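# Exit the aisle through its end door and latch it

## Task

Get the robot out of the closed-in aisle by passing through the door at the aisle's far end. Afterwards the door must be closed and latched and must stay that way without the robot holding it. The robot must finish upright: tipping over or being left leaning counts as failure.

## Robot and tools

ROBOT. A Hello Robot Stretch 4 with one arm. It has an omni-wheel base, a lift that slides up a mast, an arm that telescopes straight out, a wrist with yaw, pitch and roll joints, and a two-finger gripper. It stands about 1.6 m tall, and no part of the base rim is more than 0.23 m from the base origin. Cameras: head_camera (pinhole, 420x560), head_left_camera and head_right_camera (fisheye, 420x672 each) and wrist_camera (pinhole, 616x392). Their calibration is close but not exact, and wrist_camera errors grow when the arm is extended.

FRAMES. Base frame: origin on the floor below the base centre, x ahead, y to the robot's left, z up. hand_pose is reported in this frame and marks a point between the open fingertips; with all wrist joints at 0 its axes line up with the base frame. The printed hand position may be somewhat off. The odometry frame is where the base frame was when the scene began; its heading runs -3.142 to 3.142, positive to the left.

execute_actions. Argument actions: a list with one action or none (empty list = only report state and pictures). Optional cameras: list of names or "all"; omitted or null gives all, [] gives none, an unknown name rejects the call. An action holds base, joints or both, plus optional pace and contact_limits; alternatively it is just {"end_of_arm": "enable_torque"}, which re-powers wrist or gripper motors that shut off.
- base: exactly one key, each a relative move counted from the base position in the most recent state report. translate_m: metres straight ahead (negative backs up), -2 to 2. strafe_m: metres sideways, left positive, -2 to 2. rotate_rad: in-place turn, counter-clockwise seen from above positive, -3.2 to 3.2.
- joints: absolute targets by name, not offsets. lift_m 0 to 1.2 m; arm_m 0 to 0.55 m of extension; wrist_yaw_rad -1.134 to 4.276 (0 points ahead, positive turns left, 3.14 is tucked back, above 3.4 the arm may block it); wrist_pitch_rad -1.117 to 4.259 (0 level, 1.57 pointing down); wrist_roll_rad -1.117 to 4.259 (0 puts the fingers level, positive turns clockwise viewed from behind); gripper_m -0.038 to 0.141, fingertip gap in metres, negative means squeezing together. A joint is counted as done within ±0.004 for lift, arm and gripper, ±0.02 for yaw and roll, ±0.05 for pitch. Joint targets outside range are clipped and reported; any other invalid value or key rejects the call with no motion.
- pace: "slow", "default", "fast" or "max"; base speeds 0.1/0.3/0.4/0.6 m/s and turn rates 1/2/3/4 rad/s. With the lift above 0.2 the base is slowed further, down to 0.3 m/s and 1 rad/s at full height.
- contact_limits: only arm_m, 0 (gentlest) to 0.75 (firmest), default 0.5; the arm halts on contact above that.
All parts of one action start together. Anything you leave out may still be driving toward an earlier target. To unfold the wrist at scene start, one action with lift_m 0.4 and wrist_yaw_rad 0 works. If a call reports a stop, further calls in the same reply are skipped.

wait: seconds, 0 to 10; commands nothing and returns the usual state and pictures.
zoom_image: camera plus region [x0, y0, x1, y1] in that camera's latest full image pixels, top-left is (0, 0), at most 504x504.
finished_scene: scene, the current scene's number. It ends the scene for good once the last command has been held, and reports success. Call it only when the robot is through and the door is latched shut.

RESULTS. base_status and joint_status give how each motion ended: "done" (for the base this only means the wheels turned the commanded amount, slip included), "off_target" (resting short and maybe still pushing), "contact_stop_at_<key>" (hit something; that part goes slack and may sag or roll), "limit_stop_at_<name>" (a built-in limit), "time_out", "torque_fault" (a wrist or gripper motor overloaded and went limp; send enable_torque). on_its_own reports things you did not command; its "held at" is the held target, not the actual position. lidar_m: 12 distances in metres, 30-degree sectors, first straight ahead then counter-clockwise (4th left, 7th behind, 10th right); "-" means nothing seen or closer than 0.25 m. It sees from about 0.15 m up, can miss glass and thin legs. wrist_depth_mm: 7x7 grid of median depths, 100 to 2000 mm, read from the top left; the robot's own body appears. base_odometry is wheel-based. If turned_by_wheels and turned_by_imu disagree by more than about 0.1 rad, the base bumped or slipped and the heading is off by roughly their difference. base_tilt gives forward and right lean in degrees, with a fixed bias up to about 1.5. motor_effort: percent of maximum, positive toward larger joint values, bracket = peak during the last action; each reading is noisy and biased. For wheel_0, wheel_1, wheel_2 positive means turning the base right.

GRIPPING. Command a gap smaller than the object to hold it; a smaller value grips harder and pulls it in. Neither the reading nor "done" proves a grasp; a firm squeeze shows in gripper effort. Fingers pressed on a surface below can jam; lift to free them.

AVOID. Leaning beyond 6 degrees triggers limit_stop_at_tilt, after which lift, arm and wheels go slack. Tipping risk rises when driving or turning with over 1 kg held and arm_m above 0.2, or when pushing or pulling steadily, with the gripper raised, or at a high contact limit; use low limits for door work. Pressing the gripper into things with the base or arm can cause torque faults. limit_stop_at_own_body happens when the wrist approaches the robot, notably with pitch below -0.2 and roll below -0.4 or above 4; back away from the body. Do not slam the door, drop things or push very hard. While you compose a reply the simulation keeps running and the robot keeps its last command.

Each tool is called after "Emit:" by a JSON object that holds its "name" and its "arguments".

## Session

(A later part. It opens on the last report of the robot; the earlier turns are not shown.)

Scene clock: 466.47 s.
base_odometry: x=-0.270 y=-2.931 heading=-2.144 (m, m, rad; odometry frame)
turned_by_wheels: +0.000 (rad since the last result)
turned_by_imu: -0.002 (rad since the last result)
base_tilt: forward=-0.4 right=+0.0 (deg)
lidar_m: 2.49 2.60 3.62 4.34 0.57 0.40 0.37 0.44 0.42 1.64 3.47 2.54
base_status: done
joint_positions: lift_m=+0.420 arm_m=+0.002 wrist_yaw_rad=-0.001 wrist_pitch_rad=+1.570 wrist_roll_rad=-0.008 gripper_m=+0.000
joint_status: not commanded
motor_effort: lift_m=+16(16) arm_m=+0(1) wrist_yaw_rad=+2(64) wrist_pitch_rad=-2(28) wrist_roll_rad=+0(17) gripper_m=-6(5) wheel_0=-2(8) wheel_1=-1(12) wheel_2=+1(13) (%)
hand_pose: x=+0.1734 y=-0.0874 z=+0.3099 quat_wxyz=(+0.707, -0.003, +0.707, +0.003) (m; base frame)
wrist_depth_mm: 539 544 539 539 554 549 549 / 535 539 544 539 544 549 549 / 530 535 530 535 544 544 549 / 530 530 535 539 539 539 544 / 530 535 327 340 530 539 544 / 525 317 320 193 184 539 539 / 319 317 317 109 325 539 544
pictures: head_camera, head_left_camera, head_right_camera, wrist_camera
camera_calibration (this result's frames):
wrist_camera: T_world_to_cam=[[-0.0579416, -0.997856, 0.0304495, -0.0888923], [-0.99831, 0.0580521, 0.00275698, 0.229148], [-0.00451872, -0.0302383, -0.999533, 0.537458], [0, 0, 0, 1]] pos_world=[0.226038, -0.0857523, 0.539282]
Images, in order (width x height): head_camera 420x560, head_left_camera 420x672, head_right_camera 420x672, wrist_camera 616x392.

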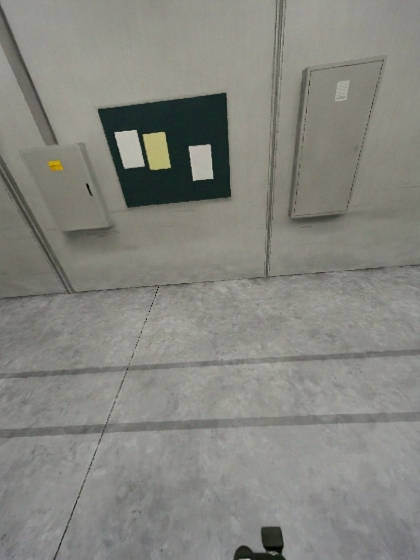

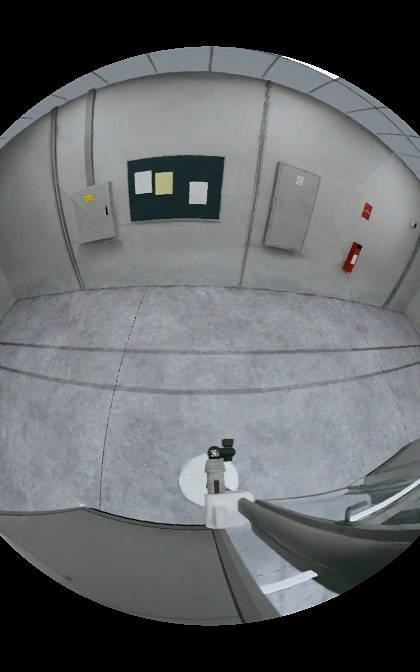

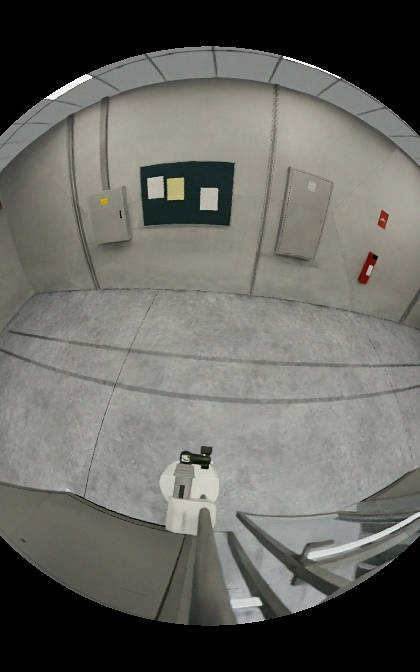

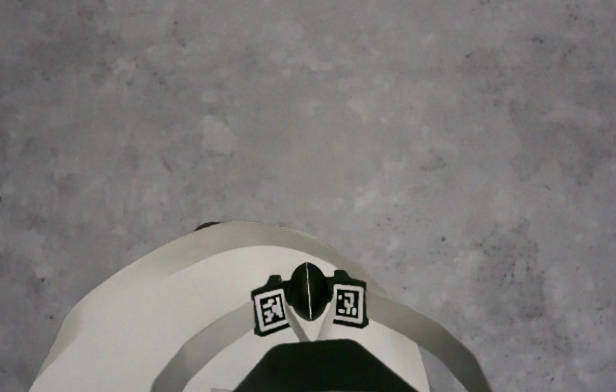

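Emit:
{"name": "execute_actions", "arguments": {"actions": [{"base":{"translate_m":0.5}}], "cameras": []}}

Emit:
{"name": "execute_actions", "arguments": {"actions": [{"base":{"rotate_rad":-2.6}}]}}

Scene clock: 478.00 s.
base_odometry: x=-0.541 y=-3.351 heading=-2.144 (m, m, rad; odometry frame)
turned_by_wheels: +0.000 (rad since the last result)
turned_by_imu: +0.001 (rad since the last result)
base_tilt: forward=-0.4 right=+0.0 (deg)
lidar_m: 2.00 2.07 2.87 4.36 1.27 0.94 0.86 0.91 1.29 5.93 2.89 2.06
base_status: done
joint_positions: lift_m=+0.420 arm_m=+0.002 wrist_yaw_rad=+0.000 wrist_pitch_rad=+1.570 wrist_roll_rad=-0.008 gripper_m=+0.000
joint_status: not commanded
motor_effort: lift_m=+17(16) arm_m=+0(0) wrist_yaw_rad=+1(2) wrist_pitch_rad=-1(1) wrist_roll_rad=-3(1) gripper_m=-5(6) wheel_0=+2(7) wheel_1=+1(8) wheel_2=-1(10) (%)
hand_pose: x=+0.1734 y=-0.0874 z=+0.3099 quat_wxyz=(+0.707, -0.003, +0.707, +0.003) (m; base frame)
wrist_depth_mm: 539 539 535 544 544 544 549 / 535 535 535 539 544 544 549 / 535 539 535 544 544 544 544 / 530 535 539 539 544 539 549 / 525 539 324 336 535 544 539 / 530 320 322 193 183 539 539 / 320 317 319 109 325 535 539
pictures: none
No camera images: the call's "cameras" was empty. Leave "cameras" out to get every camera's image.

Scene clock: 480.57 s.
base_odometry: x=-0.541 y=-3.351 heading=+1.539 (m, m, rad; odometry frame)
turned_by_wheels: -2.600 (rad since the last result)
turned_by_imu: -2.640 (rad since the last result)
base_tilt: forward=-0.3 right=+0.1 (deg)
lidar_m: 0.91 1.26 5.91 2.94 2.08 2.00 2.10 2.90 4.36 1.32 0.95 0.86
base_status: done
joint_positions: lift_m=+0.420 arm_m=+0.002 wrist_yaw_rad=+0.000 wrist_pitch_rad=+1.570 wrist_roll_rad=-0.008 gripper_m=+0.000
joint_status: not commanded
motor_effort: lift_m=+16(16) arm_m=+0(0) wrist_yaw_rad=+1(1) wrist_pitch_rad=-1(1) wrist_roll_rad=-3(1) gripper_m=-3(7) wheel_0=+0(6) wheel_1=-1(5) wheel_2=+0(7) (%)
hand_pose: x=+0.1735 y=-0.0874 z=+0.3099 quat_wxyz=(+0.707, -0.003, +0.707, +0.003) (m; base frame)
wrist_depth_mm: 535 539 539 544 544 549 554 / 539 535 544 539 544 549 549 / 535 535 539 539 539 544 544 / 530 530 535 539 539 544 549 / 525 525 327 338 539 544 544 / 530 319 319 193 183 539 544 / 320 317 317 109 325 539 535
pictures: head_camera, head_left_camera, head_right_camera, wrist_camera
camera_calibration (this result's frames):
wrist_camera: T_world_to_cam=[[-0.0576438, -0.997873, 0.0304372, -0.0889358], [-0.998328, 0.0577476, 0.00254276, 0.22929], [-0.00429502, -0.0302397, -0.999533, 0.53742], [0, 0, 0, 1]] pos_world=[0.226088, -0.0857362, 0.539294]
Images, in order (width x height): head_camera 420x560, head_left_camera 420x672, head_right_camera 420x672, wrist_camera 616x392.

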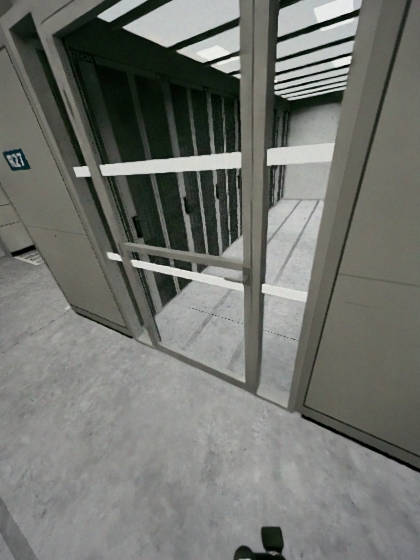

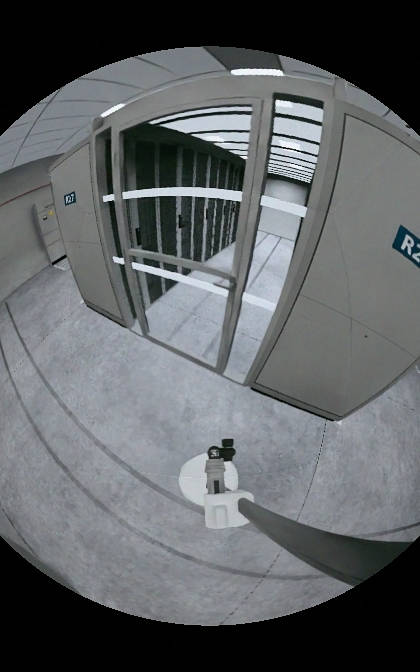

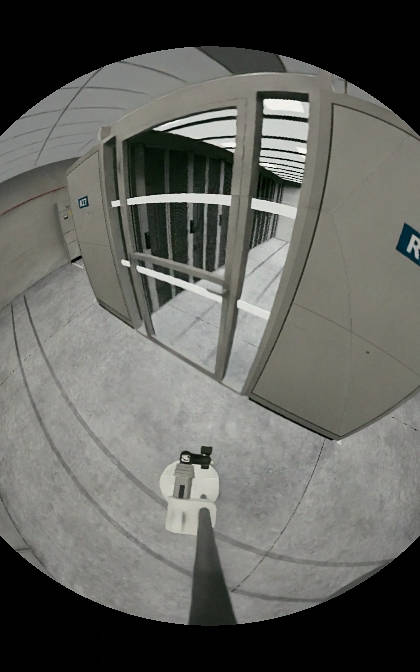

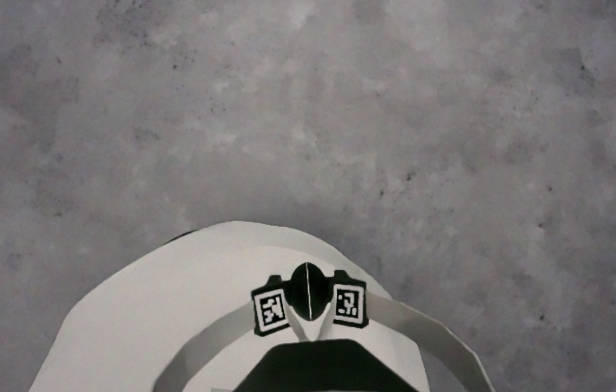

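Emit:
{"name": "zoom_image", "arguments": {"camera": "head_camera", "region": [180, 220, 320, 420]}}

Region (180, 220, 320, 420) of head_camera's 420x560 image, scaled by 2.520, with more detail than that image has; it fills the left 353 columns of this view, and the rest is white.

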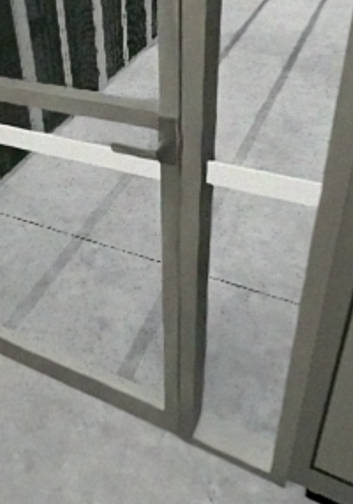

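Emit:
{"name": "execute_actions", "arguments": {"actions": [{"base":{"rotate_rad":-0.5},"joints":{"wrist_pitch_rad":0.0,"lift_m":0.6}}], "cameras": []}}

Emit:
{"name": "execute_actions", "arguments": {"actions": [{"base":{"strafe_m":0.48}}], "cameras": ["head_camera","wrist_camera"]}}

Scene clock: 503.83 s.
base_odometry: x=-0.541 y=-3.351 heading=+1.039 (m, m, rad; odometry frame)
turned_by_wheels: -0.500 (rad since the last result)
turned_by_imu: -0.506 (rad since the last result)
base_tilt: forward=-0.3 right=+0.1 (deg)
lidar_m: 0.89 0.89 1.27 5.94 2.84 2.08 2.02 2.13 2.91 4.37 1.27 0.92
base_status: done
joint_positions: lift_m=+0.600 arm_m=+0.002 wrist_yaw_rad=+0.000 wrist_pitch_rad=+0.003 wrist_roll_rad=-0.008 gripper_m=+0.000
joint_status: all done
motor_effort: lift_m=+22(23) arm_m=+0(0) wrist_yaw_rad=+0(0) wrist_pitch_rad=-8(13) wrist_roll_rad=-3(0) gripper_m=-6(4) wheel_0=+1(11) wheel_1=+1(3) wheel_2=+1(7) (%)
hand_pose: x=+0.4618 y=-0.0875 z=+0.7772 quat_wxyz=(+1.000, -0.004, +0.001, +0.000) (m; base frame)
wrist_depth_mm: 676 - 699 691 683 691 691 / 676 - 691 683 683 691 691 / 668 - 691 691 683 691 691 / 699 768 676 676 676 691 683 / - - 683 676 683 683 691 / - - 676 193 183 683 676 / 1983 723 668 109 683 683 683
pictures: none
No camera images: the call's "cameras" was empty. Leave "cameras" out to get every camera's image.

Scene clock: 506.77 s.
base_odometry: x=-0.954 y=-3.108 heading=+1.039 (m, m, rad; odometry frame)
turned_by_wheels: +0.000 (rad since the last result)
turned_by_imu: +0.001 (rad since the last result)
base_tilt: forward=-0.3 right=+0.0 (deg)
lidar_m: 0.81 0.95 1.36 5.55 2.72 2.00 1.98 2.14 2.74 4.87 1.26 0.96
base_status: done
joint_positions: lift_m=+0.600 arm_m=+0.002 wrist_yaw_rad=+0.000 wrist_pitch_rad=+0.002 wrist_roll_rad=-0.008 gripper_m=+0.000
joint_status: not commanded
motor_effort: lift_m=+20(22) arm_m=+0(0) wrist_yaw_rad=+1(1) wrist_pitch_rad=-8(8) wrist_roll_rad=-3(3) gripper_m=-6(6) wheel_0=-1(9) wheel_1=+0(9) wheel_2=+0(1) (%)
hand_pose: x=+0.4618 y=-0.0875 z=+0.7774 quat_wxyz=(+1.000, -0.004, +0.001, +0.000) (m; base frame)
wrist_depth_mm: 1756 - - - 1138 691 691 / 1618 - 723 691 1229 683 691 / 1464 - - 691 904 691 699 / 1464 - - - 1397 691 699 / 1618 - - 691 1366 691 691 / 1537 - - 193 183 683 691 / 1537 1983 1708 109 1281 683 683
pictures: head_camera, wrist_camera
camera_calibration (this result's frames):
wrist_camera: T_world_to_cam=[[-0.0308206, -0.997886, -0.0572169, -0.030852], [-0.00575628, 0.0574204, -0.998333, 0.835585], [0.999508, -0.0304399, -0.00751384, -0.228788], [0, 0, 0, 1]] pos_world=[0.232535, -0.0857306, 0.830708]
Images, in order (width x height): head_camera 420x560, wrist_camera 616x392.

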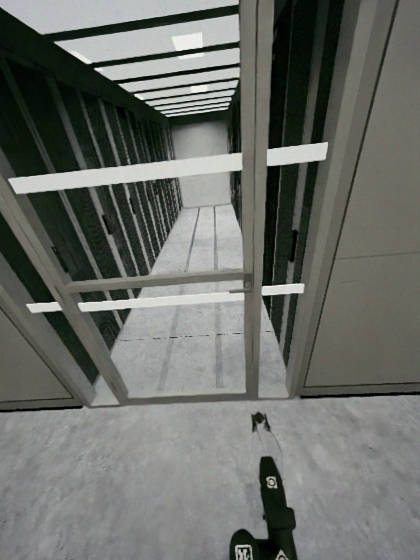

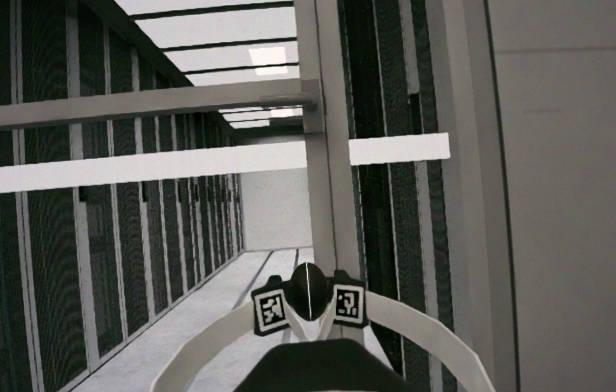

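Emit:
{"name": "execute_actions", "arguments": {"actions": [{"base":{"strafe_m":-0.03}}], "cameras": []}}

Emit:
{"name": "execute_actions", "arguments": {"actions": [{"base":{"translate_m":0.33}}], "cameras": ["wrist_camera"]}}

Scene clock: 514.33 s.
base_odometry: x=-0.929 y=-3.123 heading=+1.040 (m, m, rad; odometry frame)
turned_by_wheels: +0.000 (rad since the last result)
turned_by_imu: +0.001 (rad since the last result)
base_tilt: forward=-0.3 right=+0.0 (deg)
lidar_m: 0.83 0.93 1.36 5.60 2.73 1.99 2.01 2.14 2.78 4.82 1.26 0.97
base_status: done
joint_positions: lift_m=+0.600 arm_m=+0.002 wrist_yaw_rad=+0.000 wrist_pitch_rad=+0.002 wrist_roll_rad=-0.008 gripper_m=+0.000
joint_status: not commanded
motor_effort: lift_m=+20(20) arm_m=+0(0) wrist_yaw_rad=+0(0) wrist_pitch_rad=-8(8) wrist_roll_rad=+0(1) gripper_m=-3(5) wheel_0=+1(13) wheel_1=+2(10) wheel_2=+0(1) (%)
hand_pose: x=+0.4618 y=-0.0875 z=+0.7774 quat_wxyz=(+1.000, -0.004, +0.001, +0.000) (m; base frame)
wrist_depth_mm: 1756 - - 699 1060 691 699 / 1661 - 699 676 1118 691 683 / 1576 - - 707 732 691 691 / 1537 - - 683 1229 683 691 / 1576 - - - 1281 691 683 / 1576 - - 193 183 683 676 / 1618 1983 1756 109 1205 691 683
pictures: none
No camera images: the call's "cameras" was empty. Leave "cameras" out to get every camera's image.

Scene clock: 516.90 s.
base_odometry: x=-0.762 y=-2.839 heading=+1.040 (m, m, rad; odometry frame)
turned_by_wheels: +0.000 (rad since the last result)
turned_by_imu: +0.000 (rad since the last result)
base_tilt: forward=-0.3 right=+0.0 (deg)
lidar_m: 0.50 0.60 0.84 5.38 3.33 2.35 2.35 2.47 3.42 4.81 0.80 0.57
base_status: done
joint_positions: lift_m=+0.600 arm_m=+0.002 wrist_yaw_rad=+0.000 wrist_pitch_rad=+0.002 wrist_roll_rad=-0.008 gripper_m=+0.000
joint_status: not commanded
motor_effort: lift_m=+20(20) arm_m=+0(0) wrist_yaw_rad=+0(1) wrist_pitch_rad=-8(8) wrist_roll_rad=-4(3) gripper_m=-6(6) wheel_0=+3(8) wheel_1=+1(9) wheel_2=-1(12) (%)
hand_pose: x=+0.4618 y=-0.0875 z=+0.7774 quat_wxyz=(+1.000, -0.004, +0.001, +0.000) (m; base frame)
wrist_depth_mm: 370 382 - 351 1042 574 368 / 1661 - - 351 809 399 375 / 364 364 368 349 842 564 384 / 1708 - - 349 976 627 392 / 1576 - - 349 1008 640 392 / 1576 - - 193 183 661 402 / 1576 1921 1708 110 1098 544 404
pictures: wrist_camera
camera_calibration (this result's frames):
wrist_camera: T_world_to_cam=[[-0.0308202, -0.997886, -0.0572169, -0.0308521], [-0.00575627, 0.0574203, -0.998333, 0.835585], [0.999508, -0.0304395, -0.00751381, -0.228788], [0, 0, 0, 1]] pos_world=[0.232535, -0.0857306, 0.830708]
Images, in order (width x height): wrist_camera 616x392.

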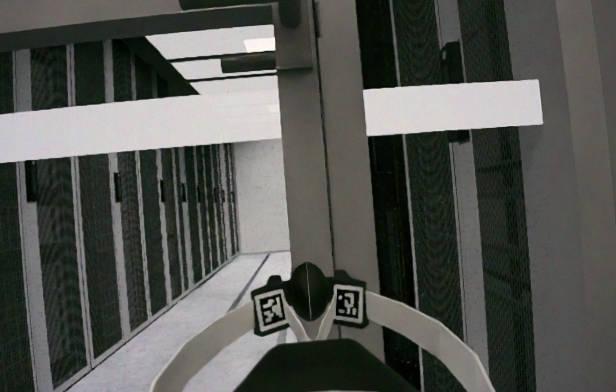

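Emit:
{"name": "execute_actions", "arguments": {"actions": [{"joints":{"arm_m":0.15},"pace":"slow","contact_limits":{"arm_m":0.3}}], "cameras": ["wrist_camera"]}}

Scene clock: 525.93 s.
base_odometry: x=-0.762 y=-2.839 heading=+1.040 (m, m, rad; odometry frame)
turned_by_wheels: +0.000 (rad since the last result)
turned_by_imu: +0.002 (rad since the last result)
base_tilt: forward=-0.2 right=+0.0 (deg)
lidar_m: 0.49 0.58 0.83 5.37 3.32 2.37 2.34 2.46 3.36 4.81 0.80 0.60
base_status: not commanded
joint_positions: lift_m=+0.600 arm_m=+0.114 wrist_yaw_rad=-0.002 wrist_pitch_rad=+0.002 wrist_roll_rad=-0.008 gripper_m=+0.000
joint_status: arm_m contact_stop (moved +0.112 of +0.148)
on_its_own: arm_m is slack since a contact_stop (your +0.150 is given up)
motor_effort: lift_m=+21(20) arm_m=+0(18) wrist_yaw_rad=+7(37) wrist_pitch_rad=-7(8) wrist_roll_rad=-1(1) gripper_m=-5(4) wheel_0=+3(4) wheel_1=+0(3) wheel_2=-1(11) (%)
contact_limits: arm_m 0.3
hand_pose: x=+0.5731 y=-0.0881 z=+0.7774 quat_wxyz=(+1.000, -0.004, +0.001, -0.001) (m; base frame)
wrist_depth_mm: 1756 - 332 241 281 530 336 / 253 253 255 238 282 285 286 / 1618 - - 237 239 609 436 / 1661 - - 237 238 621 442 / 1618 - - 237 238 634 452 / 1576 - - 194 185 654 459 / 1576 1983 1808 109 236 539 459
pictures: wrist_camera
camera_calibration (this result's frames):
wrist_camera: T_world_to_cam=[[-0.0329765, -0.997817, -0.0572161, -0.026801], [-0.00552087, 0.0574282, -0.998334, 0.83616], [0.999441, -0.0326057, -0.0074026, -0.340338], [0, 0, 0, 1]] pos_world=[0.34388, -0.0858586, 0.830715]
Images, in order (width x height): wrist_camera 616x392.

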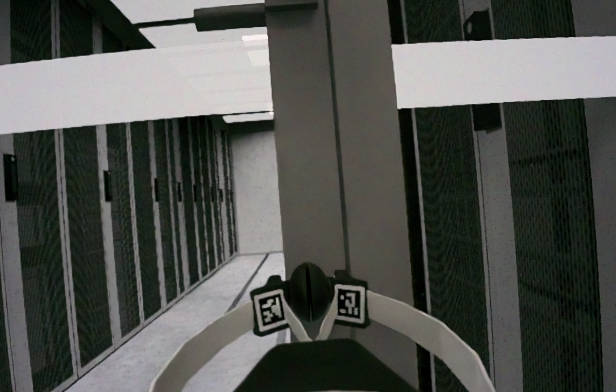

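Emit:
{"name": "execute_actions", "arguments": {"actions": [{"joints":{"arm_m":0.01}}], "cameras": []}}

Emit:
{"name": "finished_scene", "arguments": {"scene": 1}}

Scene clock: 533.67 s.
base_odometry: x=-0.762 y=-2.839 heading=+1.040 (m, m, rad; odometry frame)
turned_by_wheels: +0.000 (rad since the last result)
turned_by_imu: +0.001 (rad since the last result)
base_tilt: forward=-0.3 right=+0.0 (deg)
lidar_m: 0.48 0.58 0.81 5.41 3.33 2.37 2.35 2.47 3.45 4.81 0.78 0.60
base_status: not commanded
joint_positions: lift_m=+0.600 arm_m=+0.011 wrist_yaw_rad=+0.000 wrist_pitch_rad=+0.002 wrist_roll_rad=-0.008 gripper_m=+0.000
joint_status: all done
motor_effort: lift_m=+20(20) arm_m=-5(6) wrist_yaw_rad=+0(7) wrist_pitch_rad=-8(8) wrist_roll_rad=-3(0) gripper_m=-4(5) wheel_0=+3(3) wheel_1=+0(0) wheel_2=-1(1) (%)
hand_pose: x=+0.4703 y=-0.0874 z=+0.7774 quat_wxyz=(+1.000, -0.004, +0.001, +0.000) (m; base frame)
wrist_depth_mm: 368 - - 345 976 574 366 / 1661 - 427 343 387 389 379 / 357 359 359 342 387 574 384 / 1661 - - 342 976 634 392 / 1576 - - 340 991 647 399 / 1537 - - 193 183 654 402 / 1537 - 1708 109 1025 535 404
pictures: none
No camera images: the call's "cameras" was empty. Leave "cameras" out to get every camera's image.

The scene is finished: the task was done.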